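# Lift rail off two posts and set it on V pads

## Task

Remove the rail from the two posts and lower it so it sits on the two rubber V pads near the bottom, fully free of both posts; then open the gripper and back away. It only counts if the rail stays there on its own after the robot has released it.

## Robot and tools

Robot: one xArm7 (seven joints) with a two-finger parallel gripper, mounted on a table. There is a single arm, so every motion argument is one row for that arm. Three cameras supply images in this order: cam_high, cam_low, cam_wrist, each 896x504 pixels. Calibration numbers (K, distortion, world-to-camera transforms) may be a few millimetres or degrees off.

Frames. The scene frame has its origin on the tabletop under the arm base, +z up, +y to the left when facing along +x. Reported hand position (end_effector_position, metres) and orientation (end_effector_quat_wxyz) are in this frame, along with linear (m/s) and angular (rad/s) velocities. The reported point sits between the finger pads when closed, roughly 2 cm short of the fingertips; closing pushes the tips about 10 mm further forward. In the gripper's own frame the fingers extend along +z and close along y. Positions at long reach may be printed slightly wrong.

Row format (used by execute_actions and move): seven numbers, each in [-1, 1], ordered dx, dy, dz, rx, ry, rz, opening. The first six are an offset, not a pose: a displacement expressed in the gripper's own axes, measured from the gripper's measured pose when the action began (for the first action in a call, the last pose any result reported). A value of 1.0 equals 0.6 m for dx, dy, dz and 180 degrees for the rotation; rx, ry, rz form one rotation vector. The seventh number is absolute: +1 fully open (0.084 m), -1 closed.

execute_actions(actions): a list of actions run back to back. Each action is a table of up to 15 rows, one row per 1/30 s control step; if fewer rows are given, the last one is repeated to fill 15 steps (0.5 s). Every row in an action is relative to that action's start pose, not to the row before it. An empty list simply returns the current state and images. Each step the commanded pose is clipped to lie within 70 mm and 16 degrees of the measured pose, so a large offset may take several actions; after an action the arm only continues up to the last clipped pose, so send the remainder yourself. Position has priority over orientation when both cannot be met.

move(target, speed, blocking): drives the gripper in a straight line toward one target row (same seven-number offset layout, measured from the pose in the latest result that shows one). speed is the top path speed in m/s, 0.002 to 0.5 (default 0.25); rotation is capped at twice that in rad/s. Paths last 0.5 to 10 s and are cut off at 10 s. The path ignores obstacles; the hand lags, can wander and can overshoot speed near full extension. The opening is applied at the start. The result adds a move: line giving how it ended (done, off_target, moving, held, fault) and which limits applied (paced = the sent pose was clipped; held = a check blocked some steps, after which the arm may jump ahead fast), plus the distance left to target. With blocking=false the call returns after 0.5 s while motion continues; other moves and actions are rejected until you see it end via wait or call stop.

wait(seconds): 0 to 10 s, holds the last command; returns early if a running move ends. stop(): brakes a running move (needs stopping distance; fingers keep moving). zoom_image(camera, region): region [x0, y0, x1, y1] in pixels of that camera's latest image, at most 504x504. show_instructions() shows reference images. read_manual(section) gives only licence texts. finished_scene(scene) ends the given scene permanently and reports success; answering without a tool call also ends everything.

Result lines: the state line; Joint positions in URDF order; Hand target (the pose the controller is currently chasing); grip_measured (finger opening on the same -1..1 scale); step readings of position, with HELD marking steps that were partly blocked; pose unreachable when the clearance check altered a command (a post or block under the base counts as arm); MOTOR HOT from 65 °C and OVER-TEMPERATURE FAULT at 80 °C, when brakes engage.

Gripping: to hold something, command an opening well under grip_measured; the bigger the gap, the harder the squeeze (about 24 N per pad max for objects up to 6 cm). Closing quickly can press harder. Re-sending grip_measured gives a light hold that weakens for wider parts. Occasional tugs on held parts or pushes on loose ones may occur, so grip firmly.

Suggested order: inspect images, open the gripper, approach the rail from above, close on it, lift straight up until it clears the post tops, carry it over the V pads, lower slowly onto them, open, and retreat upward before finishing.

Avoid: dropping the rail or knocking anything off the table (that fails the task); fast contacts and targets set far beyond a contact, which press hard; joint torques reaching their limits (waist 44, shoulder 44, upper arm roll 26.4, elbow 26.4, forearm roll 26.4, wrist pitch 17.6, wrist roll 17.6 N m, including load weight) which cause a fault, a short back-off, a 10 s hold and loss of the rest of the call; long holding of loads that heats motors. The robot keeps executing its last command while you think.

Each tool is called after "Call:" by a JSON object that holds its "op" and its "data".

Reference images:

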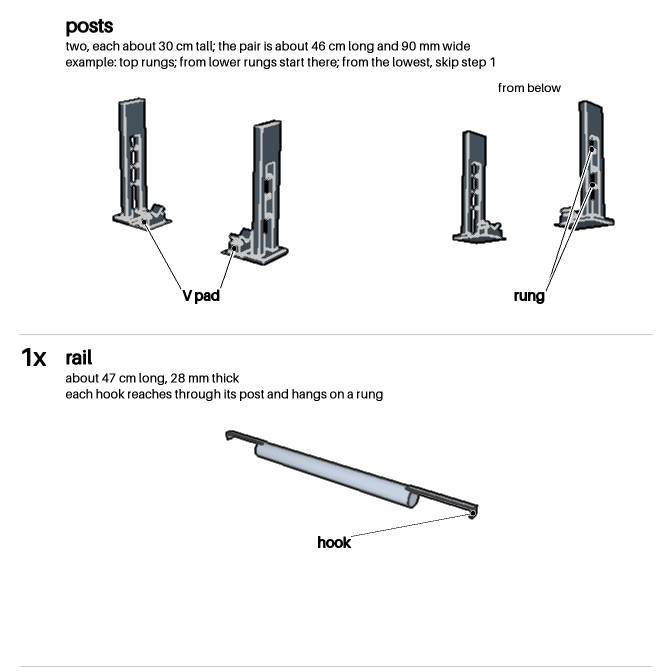

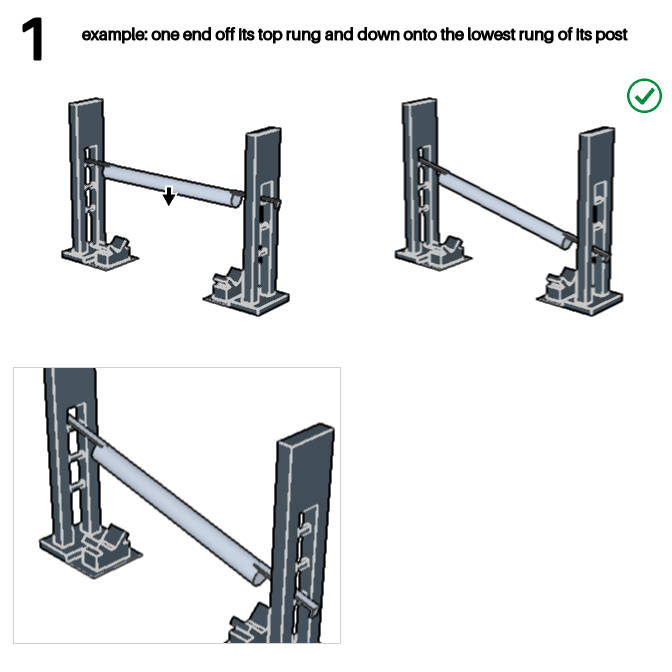

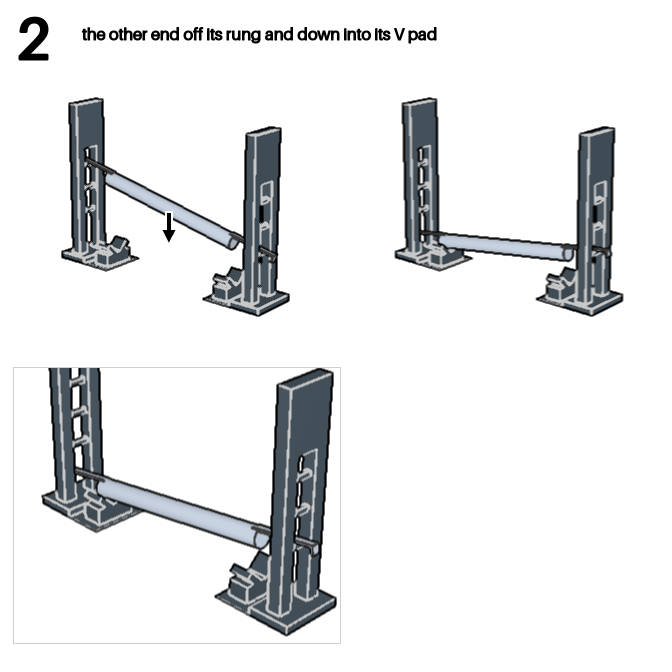

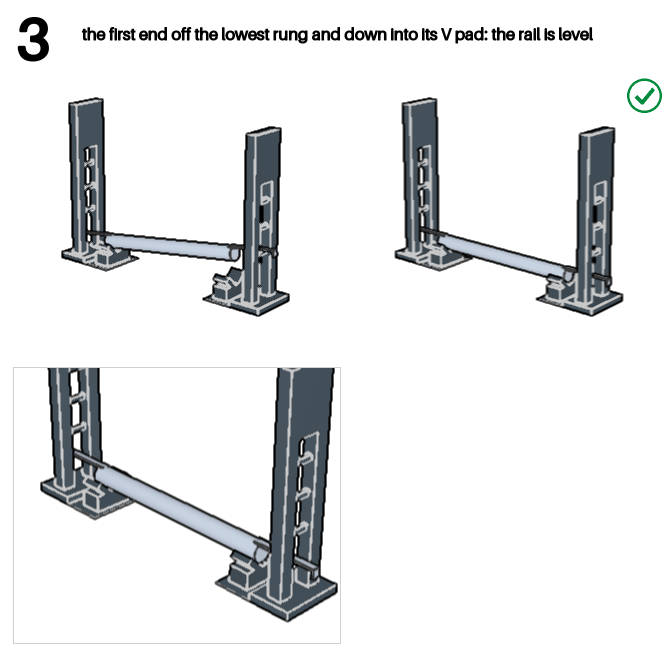

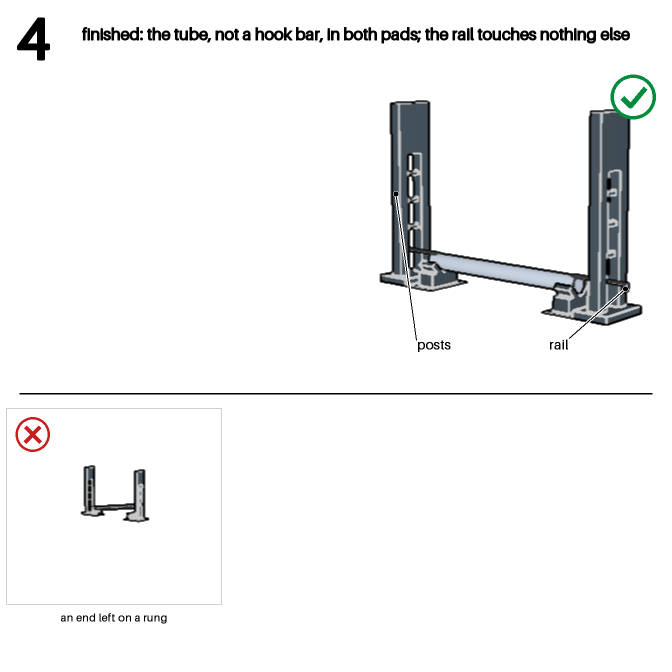

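## Session

Call:
{"op": "execute_actions", "data": {"actions": []}}

Scene clock: 0.00 s.
end_effector_position=(+0.2155, -0.1624, +0.1915) grip_measured=+1.00 end_effector_quat_wxyz=(+0.057, +0.940, -0.330, -0.059) end_effector_velocity=(-0.000, +0.001, -0.000) end_effector_angular_velocity=(+0.001, +0.001, +0.003)
Joint positions: [-0.871  0.178 -0.13   0.549  0.308  0.774 -0.432  0.084]
Joint velocities: [-0.    -0.     0.002 -0.001 -0.    -0.    -0.002  0.   ]
Hand target: +0.216, -0.162, +0.192; +0.057, +0.940, -0.330, -0.059

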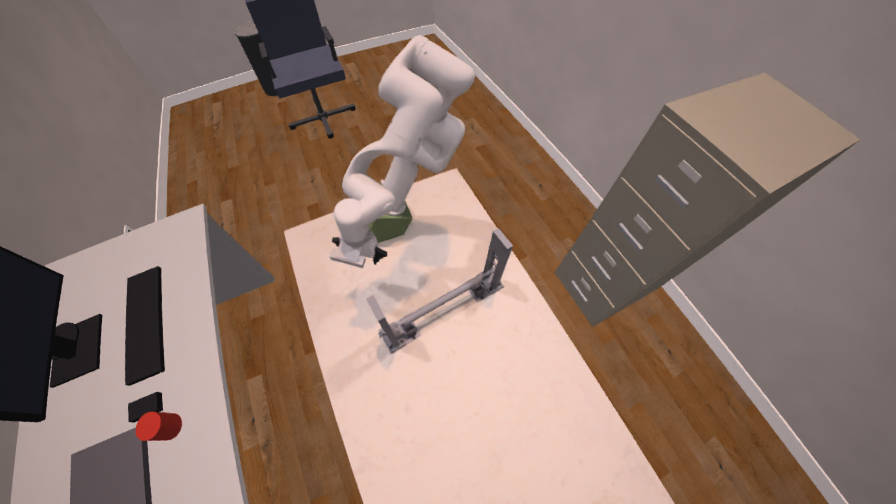

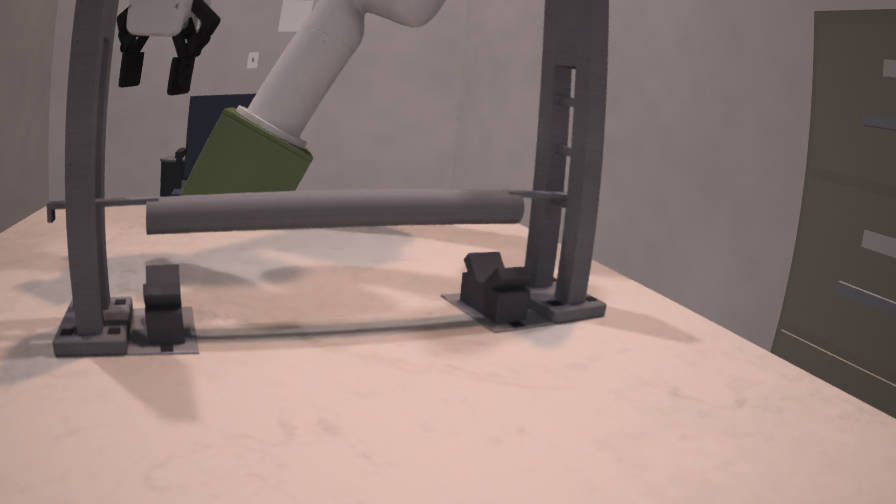

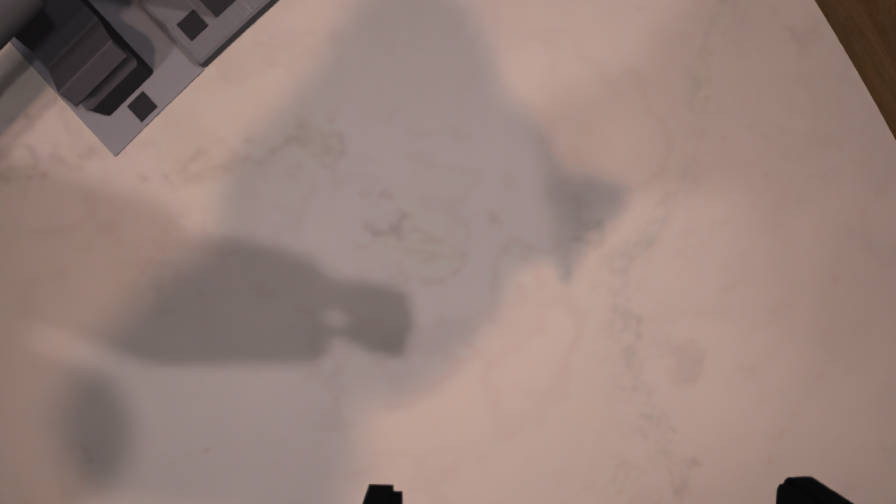

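Call:
{"op": "zoom_image", "data": {"camera": "cam_low", "region": [30, 150, 330, 370]}}

Call:
{"op": "zoom_image", "data": {"camera": "cam_low", "region": [400, 50, 700, 350]}}

Call:
{"op": "zoom_image", "data": {"camera": "cam_high", "region": [340, 210, 540, 370]}}

Region (30, 150, 330, 370) of cam_low's 896x504 image, scaled by 1.680, with more detail than that image has; it fills the top 370 rows of this view, and the rest is white.

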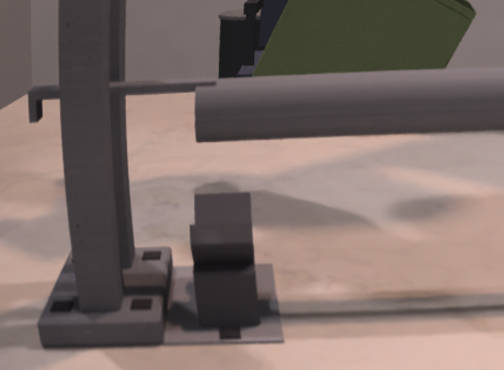

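Region (400, 50, 700, 350) of cam_low's 896x504 image, scaled by 1.680, with more detail than that image has.

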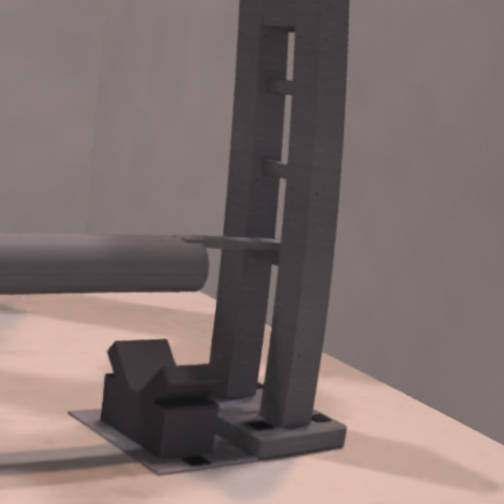

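Region (340, 210, 540, 370) of cam_high's 896x504 image, scaled by 2.520, with more detail than that image has; it fills the top 403 rows of this view, and the rest is white.

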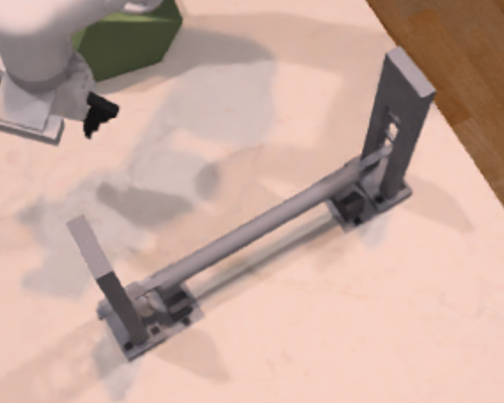

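Call:
{"op": "move", "data": {"target": [0.0438,-0.44,-0.123,0.0568,0.0048,0.2435,0.6], "speed": 0.25}}

Scene clock: 19.20 s.
end_effector_position=(+0.4084, +0.0304, +0.2242) grip_measured=+0.59 end_effector_quat_wxyz=(-0.004, +0.751, -0.661, +0.003) end_effector_velocity=(+0.001, +0.001, +0.000) end_effector_angular_velocity=(-0.004, +0.002, -0.002)
Joint positions: [-0.594  0.013  0.12   0.765  0.597  0.938  0.761  0.069]
Joint velocities: [ 0.003  0.     0.002  0.003 -0.005 -0.     0.01  -0.   ]
Hand target: +0.409, +0.031, +0.224; -0.004, +0.751, -0.660, +0.003
Off the commanded pose: 0.001 m, 0 deg.
move: done
camera_calibration (this result's frames):
cam_wrist: T_world_to_cam=[[-0.992709, -0.120525, -0.00156266, 0.440433], [-0.120534, 0.992681, 0.00750685, 0.0844471], [0.000646453, 0.00764047, -0.999971, 0.358731], [0, 0, 0, 1]] pos_world=[0.447168, -0.0334866, 0.358775]

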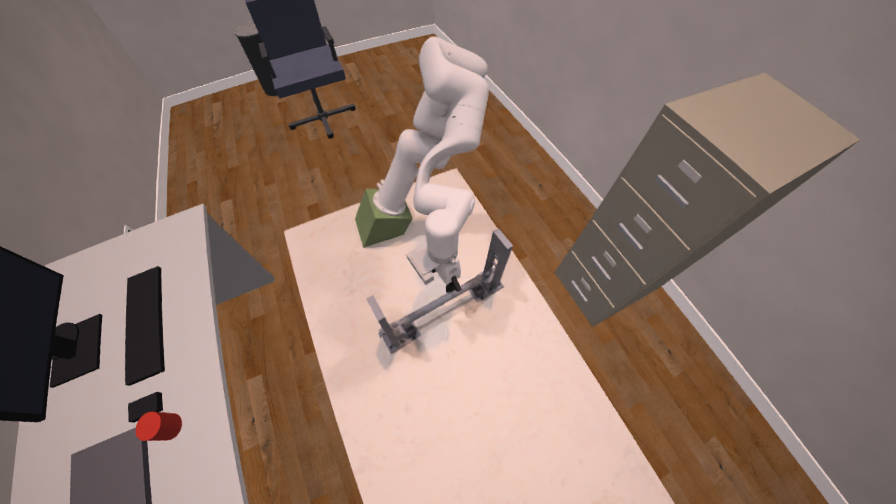

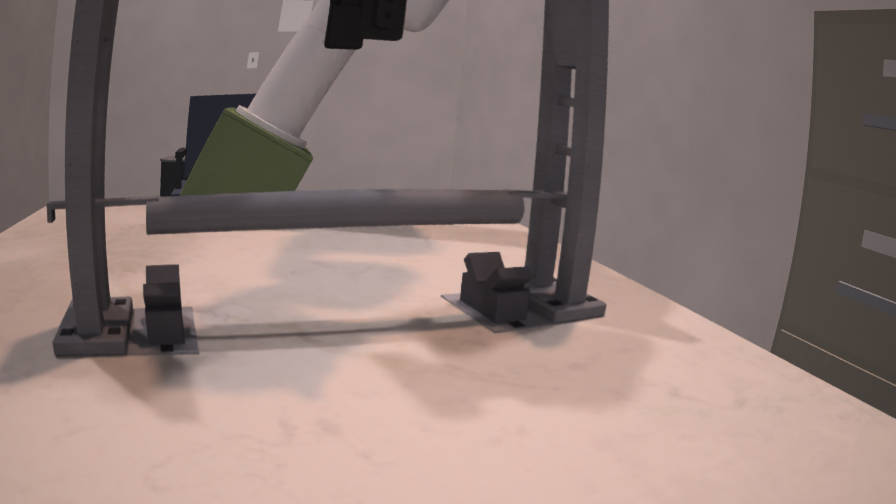

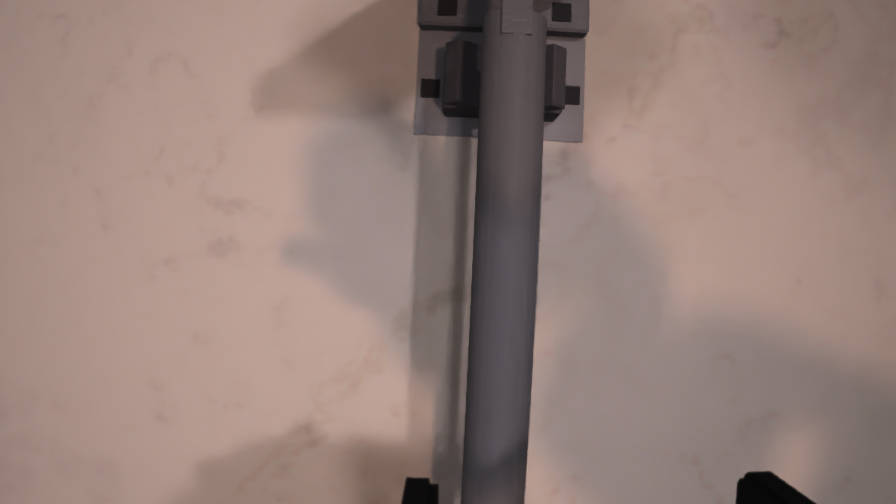

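Call:
{"op": "move", "data": {"target": [0.0178,-0.0155,0.228,0,0,0.017,0.4], "speed": 0.15}}

Scene clock: 25.23 s.
end_effector_position=(+0.4206, +0.0214, +0.0880) grip_measured=+0.39 end_effector_quat_wxyz=(-0.004, +0.733, -0.680, +0.003) end_effector_velocity=(-0.001, +0.000, -0.003) end_effector_angular_velocity=(+0.002, +0.004, -0.002)
Joint positions: [-0.501  0.362  0.219  0.768  0.814  0.57   0.669  0.061]
Joint velocities: [ 0.002  0.006  0.002 -0.     0.004 -0.003 -0.002  0.   ]
Hand target: +0.420, +0.022, +0.087; -0.004, +0.733, -0.680, +0.003
Off the commanded pose: 0.001 m, 0 deg.
move: done
camera_calibration (this result's frames):
cam_wrist: T_world_to_cam=[[-0.997691, -0.0678827, -0.00193376, 0.452248], [-0.0678946, 0.997668, 0.00699526, 0.0736343], [0.00145439, 0.0071104, -0.999974, 0.222252], [0, 0, 0, 1]] pos_world=[0.45588, -0.0443431, 0.222606]

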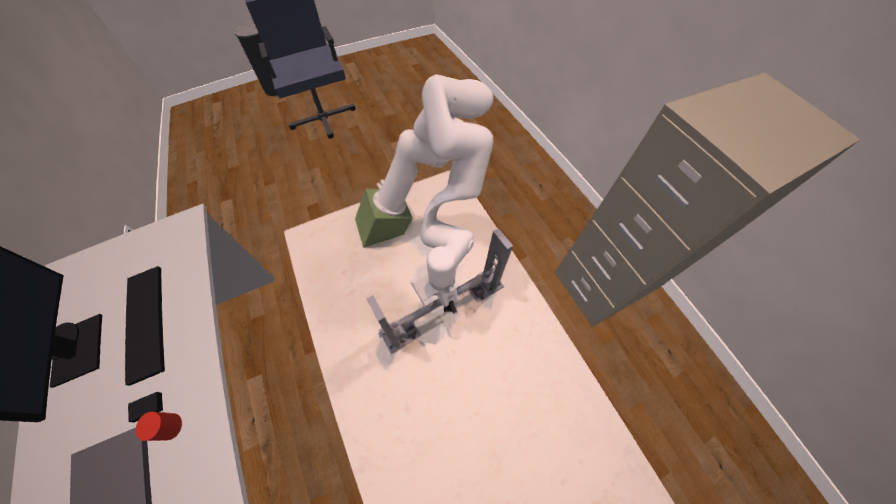

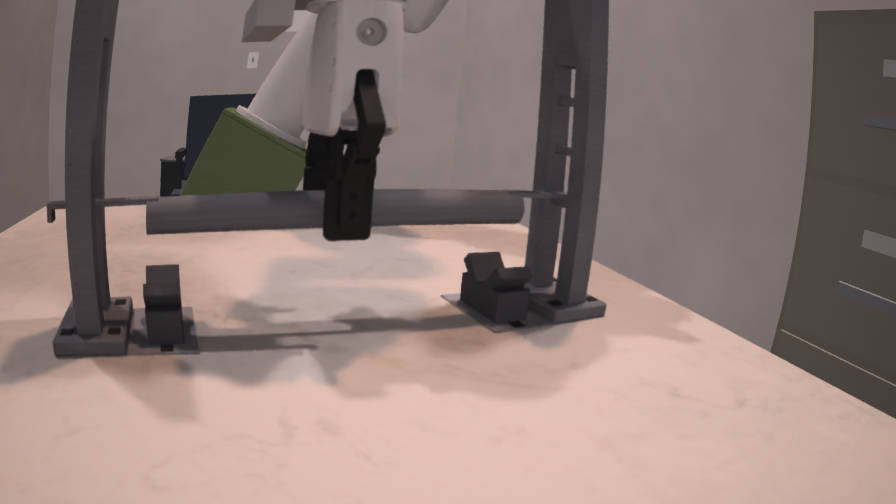

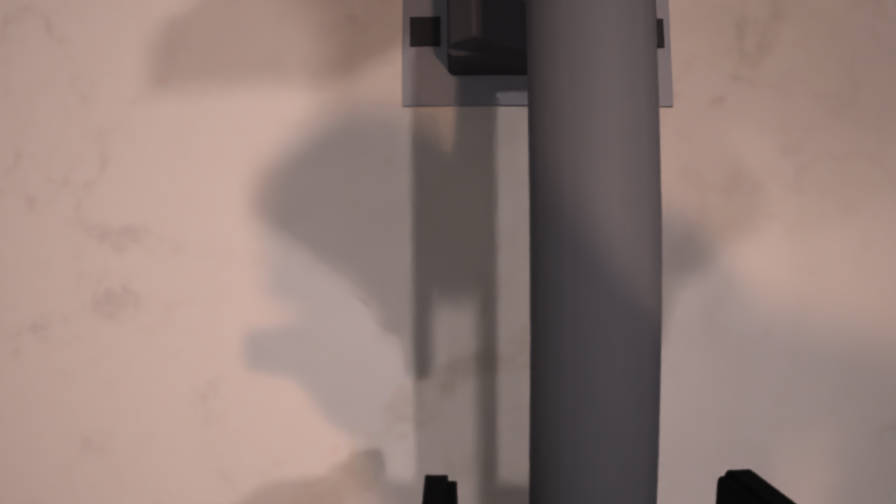

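Call:
{"op": "execute_actions", "data": {"actions": [[[-0.003,0,0,0,0,0,0.3],[-0.006,0,0.002,0,0,0,0.2],[-0.008,0,0.003,0,0,0,0.1],[-0.008,0,0.003,0,0,0,0.0],[-0.008,0,0.003,0,0,0,-0.1],[-0.008,0,0.003,0,0,0,-0.2],[-0.008,0,0.003,0,0,0,-0.27]],[[0,0,0,0,0,0,-0.32],[0,0,0,0,0,0,-0.36],[0,0,0,0,0,0,-0.4],[0,0,0,0,0,0,-0.45],[0,0,0,0,0,0,-0.5],[0,0,0,0,0,0,-0.6],[0,0,0,0,0,0,-0.7],[0,0,0,0,0,0,-0.8],[0,0,0,0,0,0,-0.9],[0,0,0,0,0,0,-1]]]}}

Call:
{"op": "move", "data": {"target": [0,0,-0.037,0,0,0,-1], "speed": 0.04}}

Scene clock: 29.00 s.
end_effector_position=(+0.4205, +0.0262, +0.0864) grip_measured=-0.41 end_effector_quat_wxyz=(-0.005, +0.733, -0.680, +0.003) end_effector_velocity=(-0.001, +0.000, -0.001) end_effector_angular_velocity=(+0.001, +0.002, +0.000)
Joint positions: [-0.494  0.358  0.225  0.764  0.82   0.564  0.675  0.026]
Joint velocities: [-0.     0.001  0.001 -0.001 -0.     0.001 -0.     0.   ]
Hand target: +0.420, +0.026, +0.086; -0.004, +0.733, -0.680, +0.003
Off the commanded pose: 0.000 m, 0 deg.
Step readings (end_effector_position; steps 1 to 15: 1st action; 16 to 30: 2nd action):
0: (+0.4204, +0.0215, +0.0875)
1: (+0.4204, +0.0216, +0.0875)
2: (+0.4203, +0.0218, +0.0875)
4: (+0.4204, +0.0232, +0.0873)
8: (+0.4202, +0.0261, +0.0862)
15: (+0.4203, +0.0261, +0.0862)
16: (+0.4203, +0.0261, +0.0862)
17: (+0.4204, +0.0261, +0.0863)
19: (+0.4207, +0.0262, +0.0864)
23: (+0.4206, +0.0262, +0.0864)
30: end_effector_position above
camera_calibration (this result's frames):
cam_wrist: T_world_to_cam=[[-0.997671, -0.068162, -0.00256393, 0.452556], [-0.0681779, 0.99765, 0.00673141, 0.0690593], [0.00209908, 0.00689053, -0.999974, 0.220393], [0, 0, 0, 1]] pos_world=[0.455748, -0.0395685, 0.221083]

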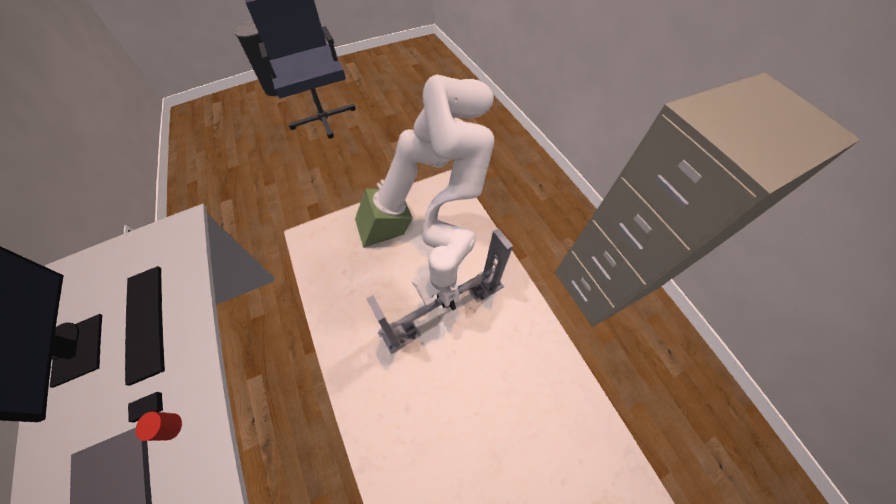

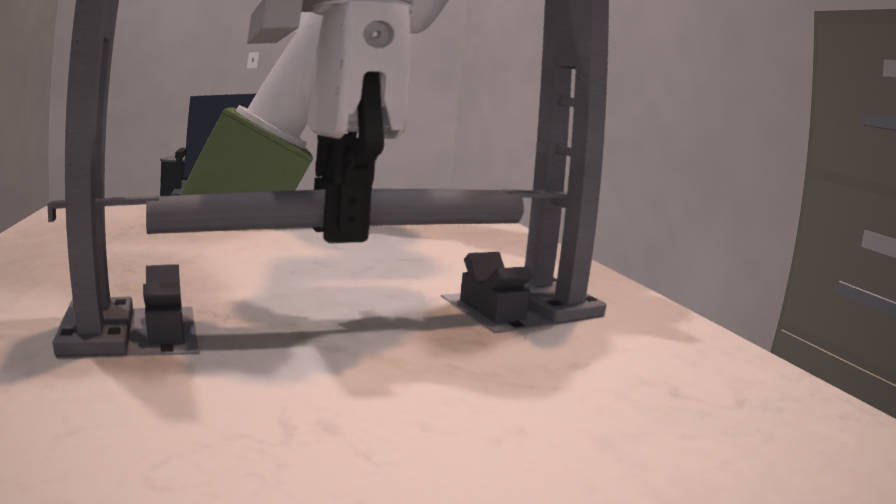

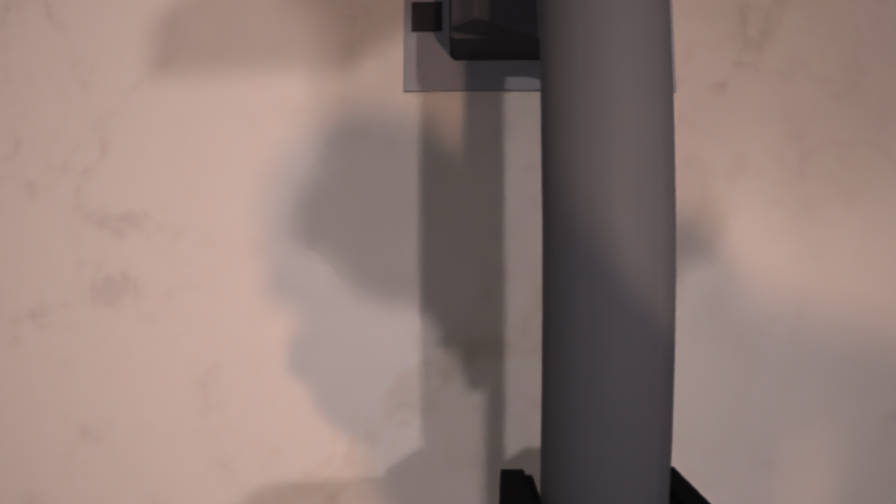

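Scene clock: 29.90 s.
end_effector_position=(+0.4201, +0.0262, +0.1083) grip_measured=-0.41 end_effector_quat_wxyz=(-0.005, +0.733, -0.680, +0.003) end_effector_velocity=(-0.001, +0.001, +0.000) end_effector_angular_velocity=(+0.002, +0.004, +0.001)
Joint positions: [-0.506  0.298  0.204  0.755  0.778  0.62   0.704  0.026]
Joint velocities: [ 0.    -0.002  0.    -0.001 -0.002  0.005  0.001  0.   ]
Hand target: +0.420, +0.026, +0.109; -0.005, +0.733, -0.680, +0.003
Off the commanded pose: 0.000 m, 0 deg.
move: done
camera_calibration (this result's frames):
cam_wrist: T_world_to_cam=[[-0.997676, -0.0680937, -0.00226064, 0.452197], [-0.068108, 0.997653, 0.00699717, 0.0688305], [0.00177887, 0.00713488, -0.999973, 0.24247], [0, 0, 0, 1]] pos_world=[0.455403, -0.0396071, 0.243004]

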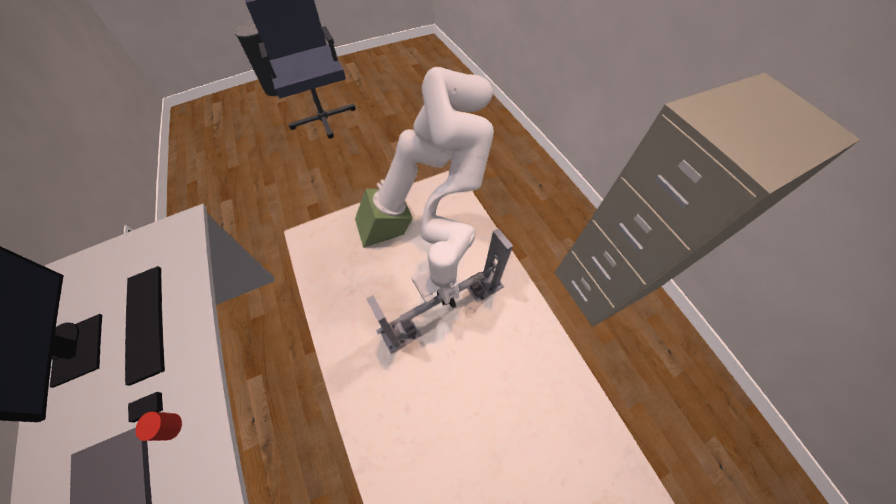

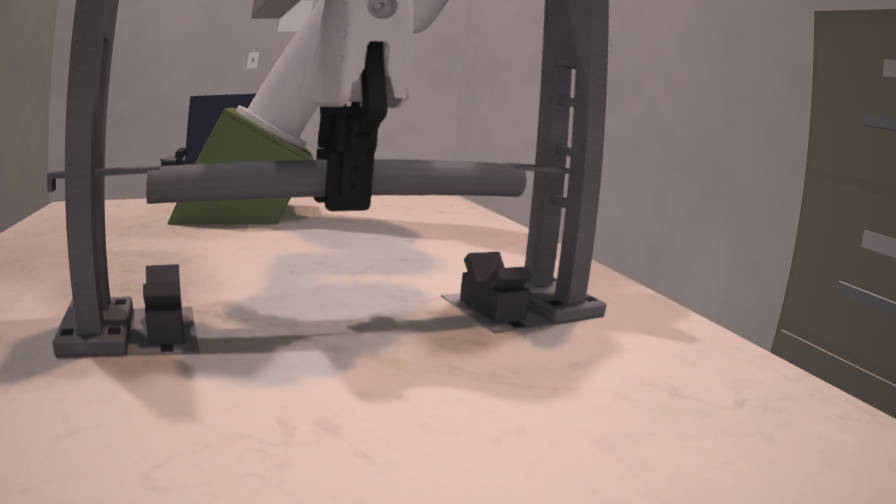

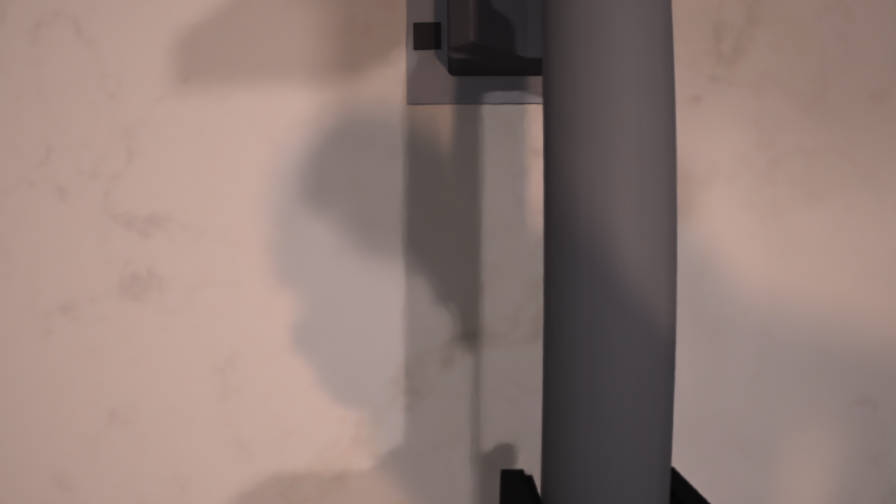

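Call:
{"op": "move", "data": {"target": [0.052,-0.005,0,0,0,0,-1], "speed": 0.05}}

Call:
{"op": "zoom_image", "data": {"camera": "cam_low", "region": [460, 110, 620, 250]}}

Call:
{"op": "zoom_image", "data": {"camera": "cam_low", "region": [0, 110, 160, 250]}}

Scene clock: 32.93 s.
end_effector_position=(+0.4255, -0.0044, +0.1082) grip_measured=-0.41 end_effector_quat_wxyz=(-0.004, +0.733, -0.680, +0.003) end_effector_velocity=(+0.001, -0.000, -0.000) end_effector_angular_velocity=(+0.000, +0.001, +0.006)
Joint positions: [-0.541  0.36   0.174  0.801  0.757  0.631  0.655  0.026]
Joint velocities: [-0.     0.003  0.     0.004 -0.003  0.002 -0.003 -0.   ]
Hand target: +0.426, -0.005, +0.108; -0.004, +0.733, -0.680, +0.003
Off the commanded pose: 0.000 m, 0 deg.
move: done
camera_calibration (this result's frames):
cam_wrist: T_world_to_cam=[[-0.997649, -0.068497, -0.00204251, 0.455408], [-0.06851, 0.997625, 0.00717509, 0.0997977], [0.00154618, 0.00729815, -0.999972, 0.242656], [0, 0, 0, 1]] pos_world=[0.460799, -0.0701375, 0.242864]

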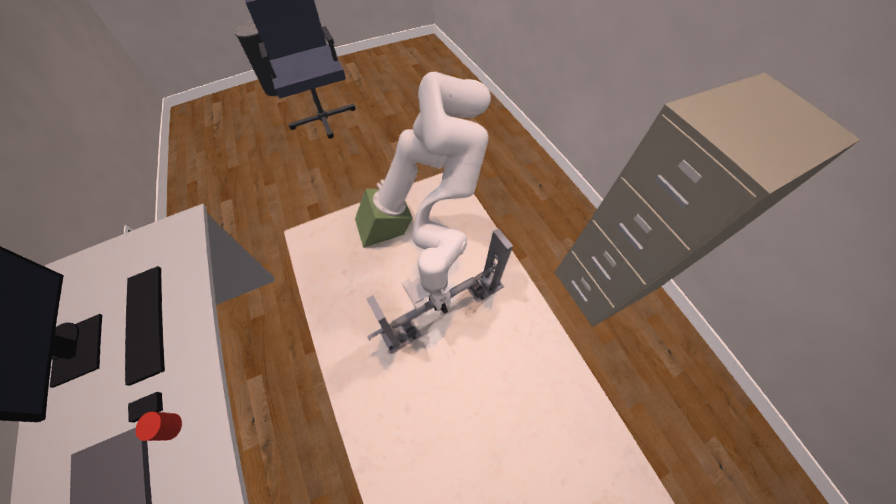

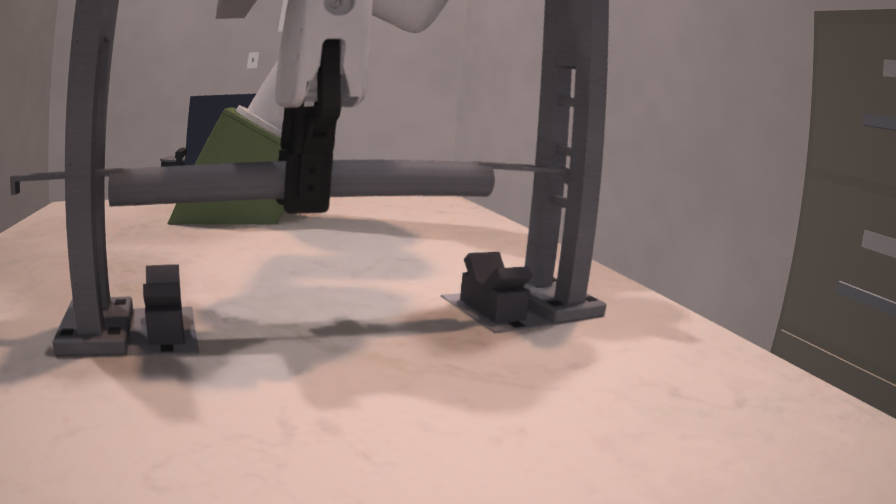

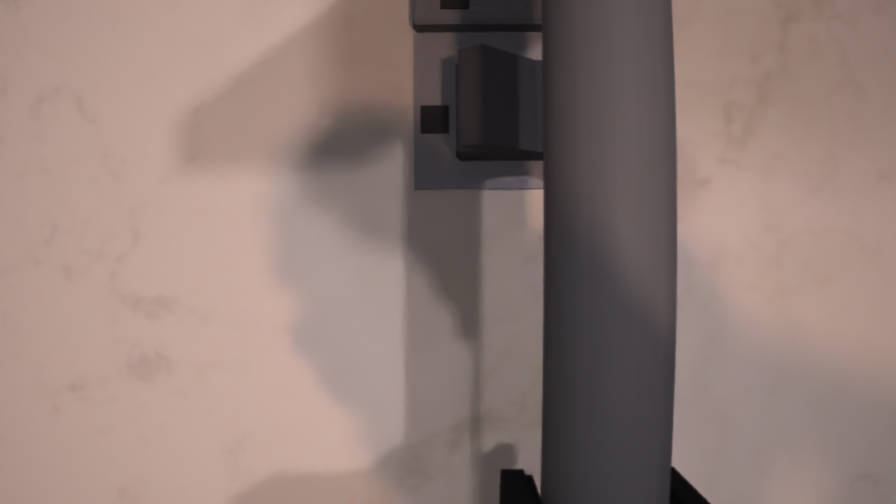

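Region (460, 110, 620, 250) of cam_low's 896x504 image, scaled by 3.150, with more detail than that image has; it fills the top 441 rows of this view, and the rest is white.

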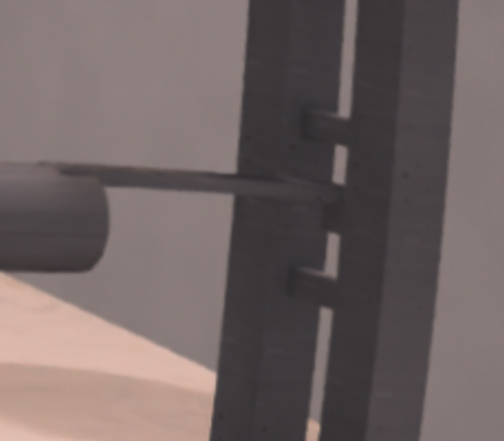

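Region (0, 110, 160, 250) of cam_low's 896x504 image, scaled by 3.150, with more detail than that image has; it fills the top 441 rows of this view, and the rest is white.

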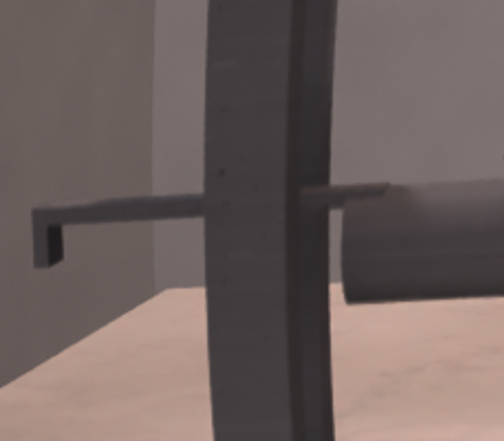

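Call:
{"op": "move", "data": {"target": [0.013,0,0,0,0,0,-1], "speed": 0.02}}

Call:
{"op": "zoom_image", "data": {"camera": "cam_low", "region": [500, 130, 620, 230]}}

Call:
{"op": "zoom_image", "data": {"camera": "cam_low", "region": [40, 130, 160, 230]}}

Call:
{"op": "zoom_image", "data": {"camera": "cam_high", "region": [450, 220, 530, 310]}}

Scene clock: 38.20 s.
end_effector_position=(+0.4261, -0.0121, +0.1082) grip_measured=-0.41 end_effector_quat_wxyz=(-0.004, +0.733, -0.680, +0.003) end_effector_velocity=(+0.001, +0.001, +0.000) end_effector_angular_velocity=(+0.000, -0.001, +0.005)
Joint positions: [-0.55   0.374  0.168  0.812  0.753  0.633  0.643  0.026]
Joint velocities: [-0.     0.001  0.002  0.003 -0.001 -0.    -0.002 -0.   ]
Hand target: +0.426, -0.012, +0.108; -0.004, +0.733, -0.680, +0.003
Off the commanded pose: 0.000 m, 0 deg.
move: done
camera_calibration (this result's frames):
cam_wrist: T_world_to_cam=[[-0.997652, -0.0684606, -0.0020179, 0.455458], [-0.0684735, 0.997627, 0.00718795, 0.107485], [0.00152102, 0.00730925, -0.999972, 0.242695], [0, 0, 0, 1]] pos_world=[0.461379, -0.0778226, 0.242835]

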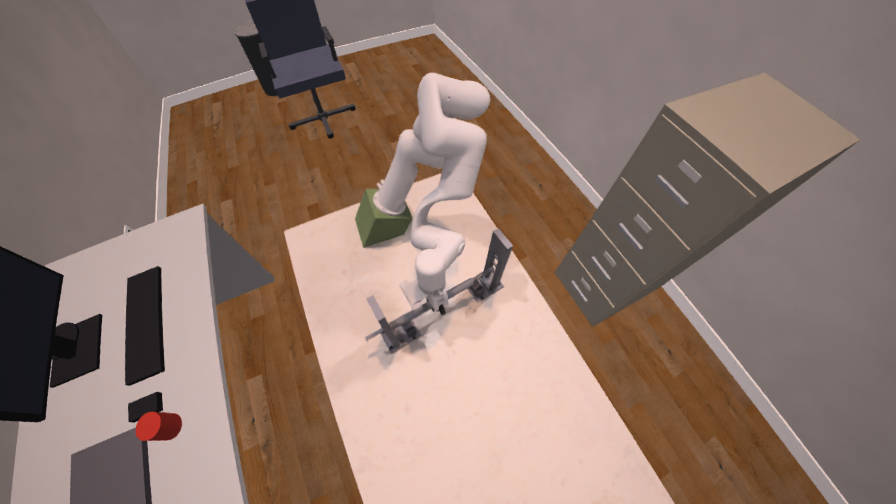

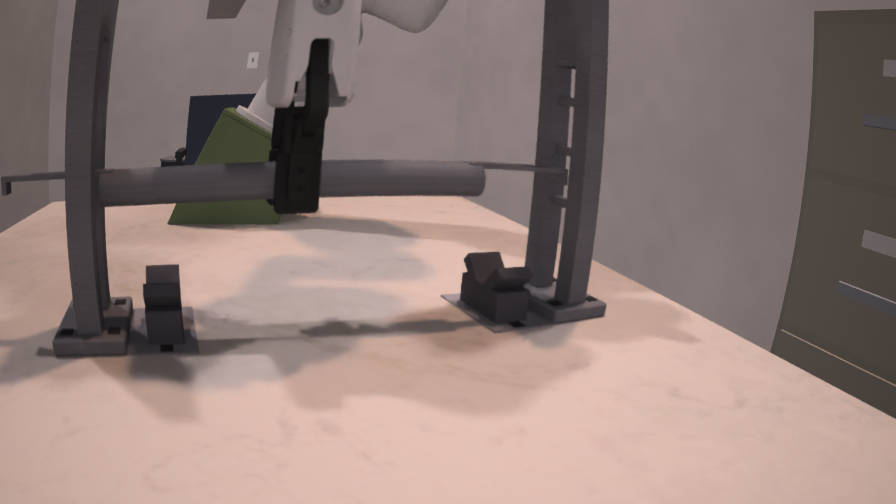

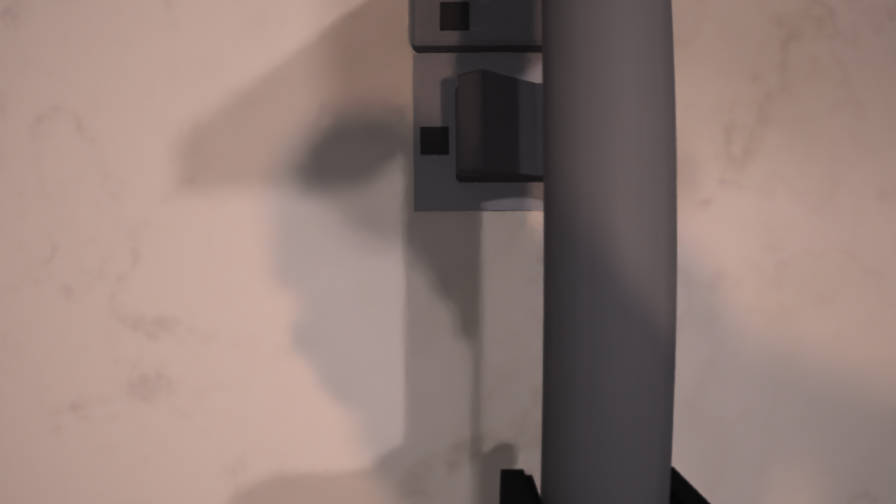

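Region (500, 130, 620, 230) of cam_low's 896x504 image, scaled by 4.200, with more detail than that image has.

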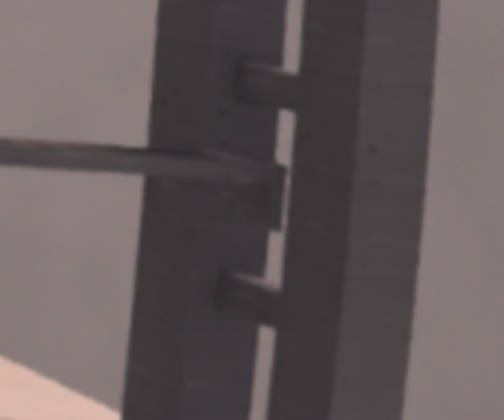

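Region (40, 130, 160, 230) of cam_low's 896x504 image, scaled by 4.200, with more detail than that image has.

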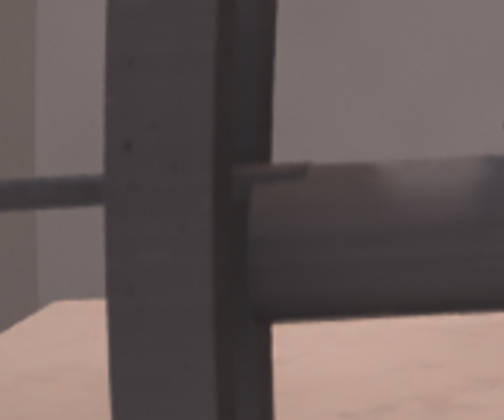

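Region (450, 220, 530, 310) of cam_high's 896x504 image, scaled by 5.600, with more detail than that image has.

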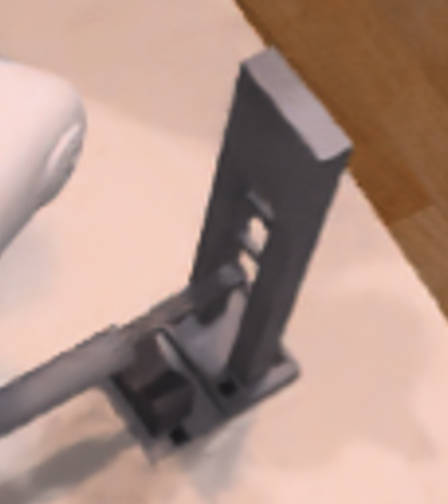

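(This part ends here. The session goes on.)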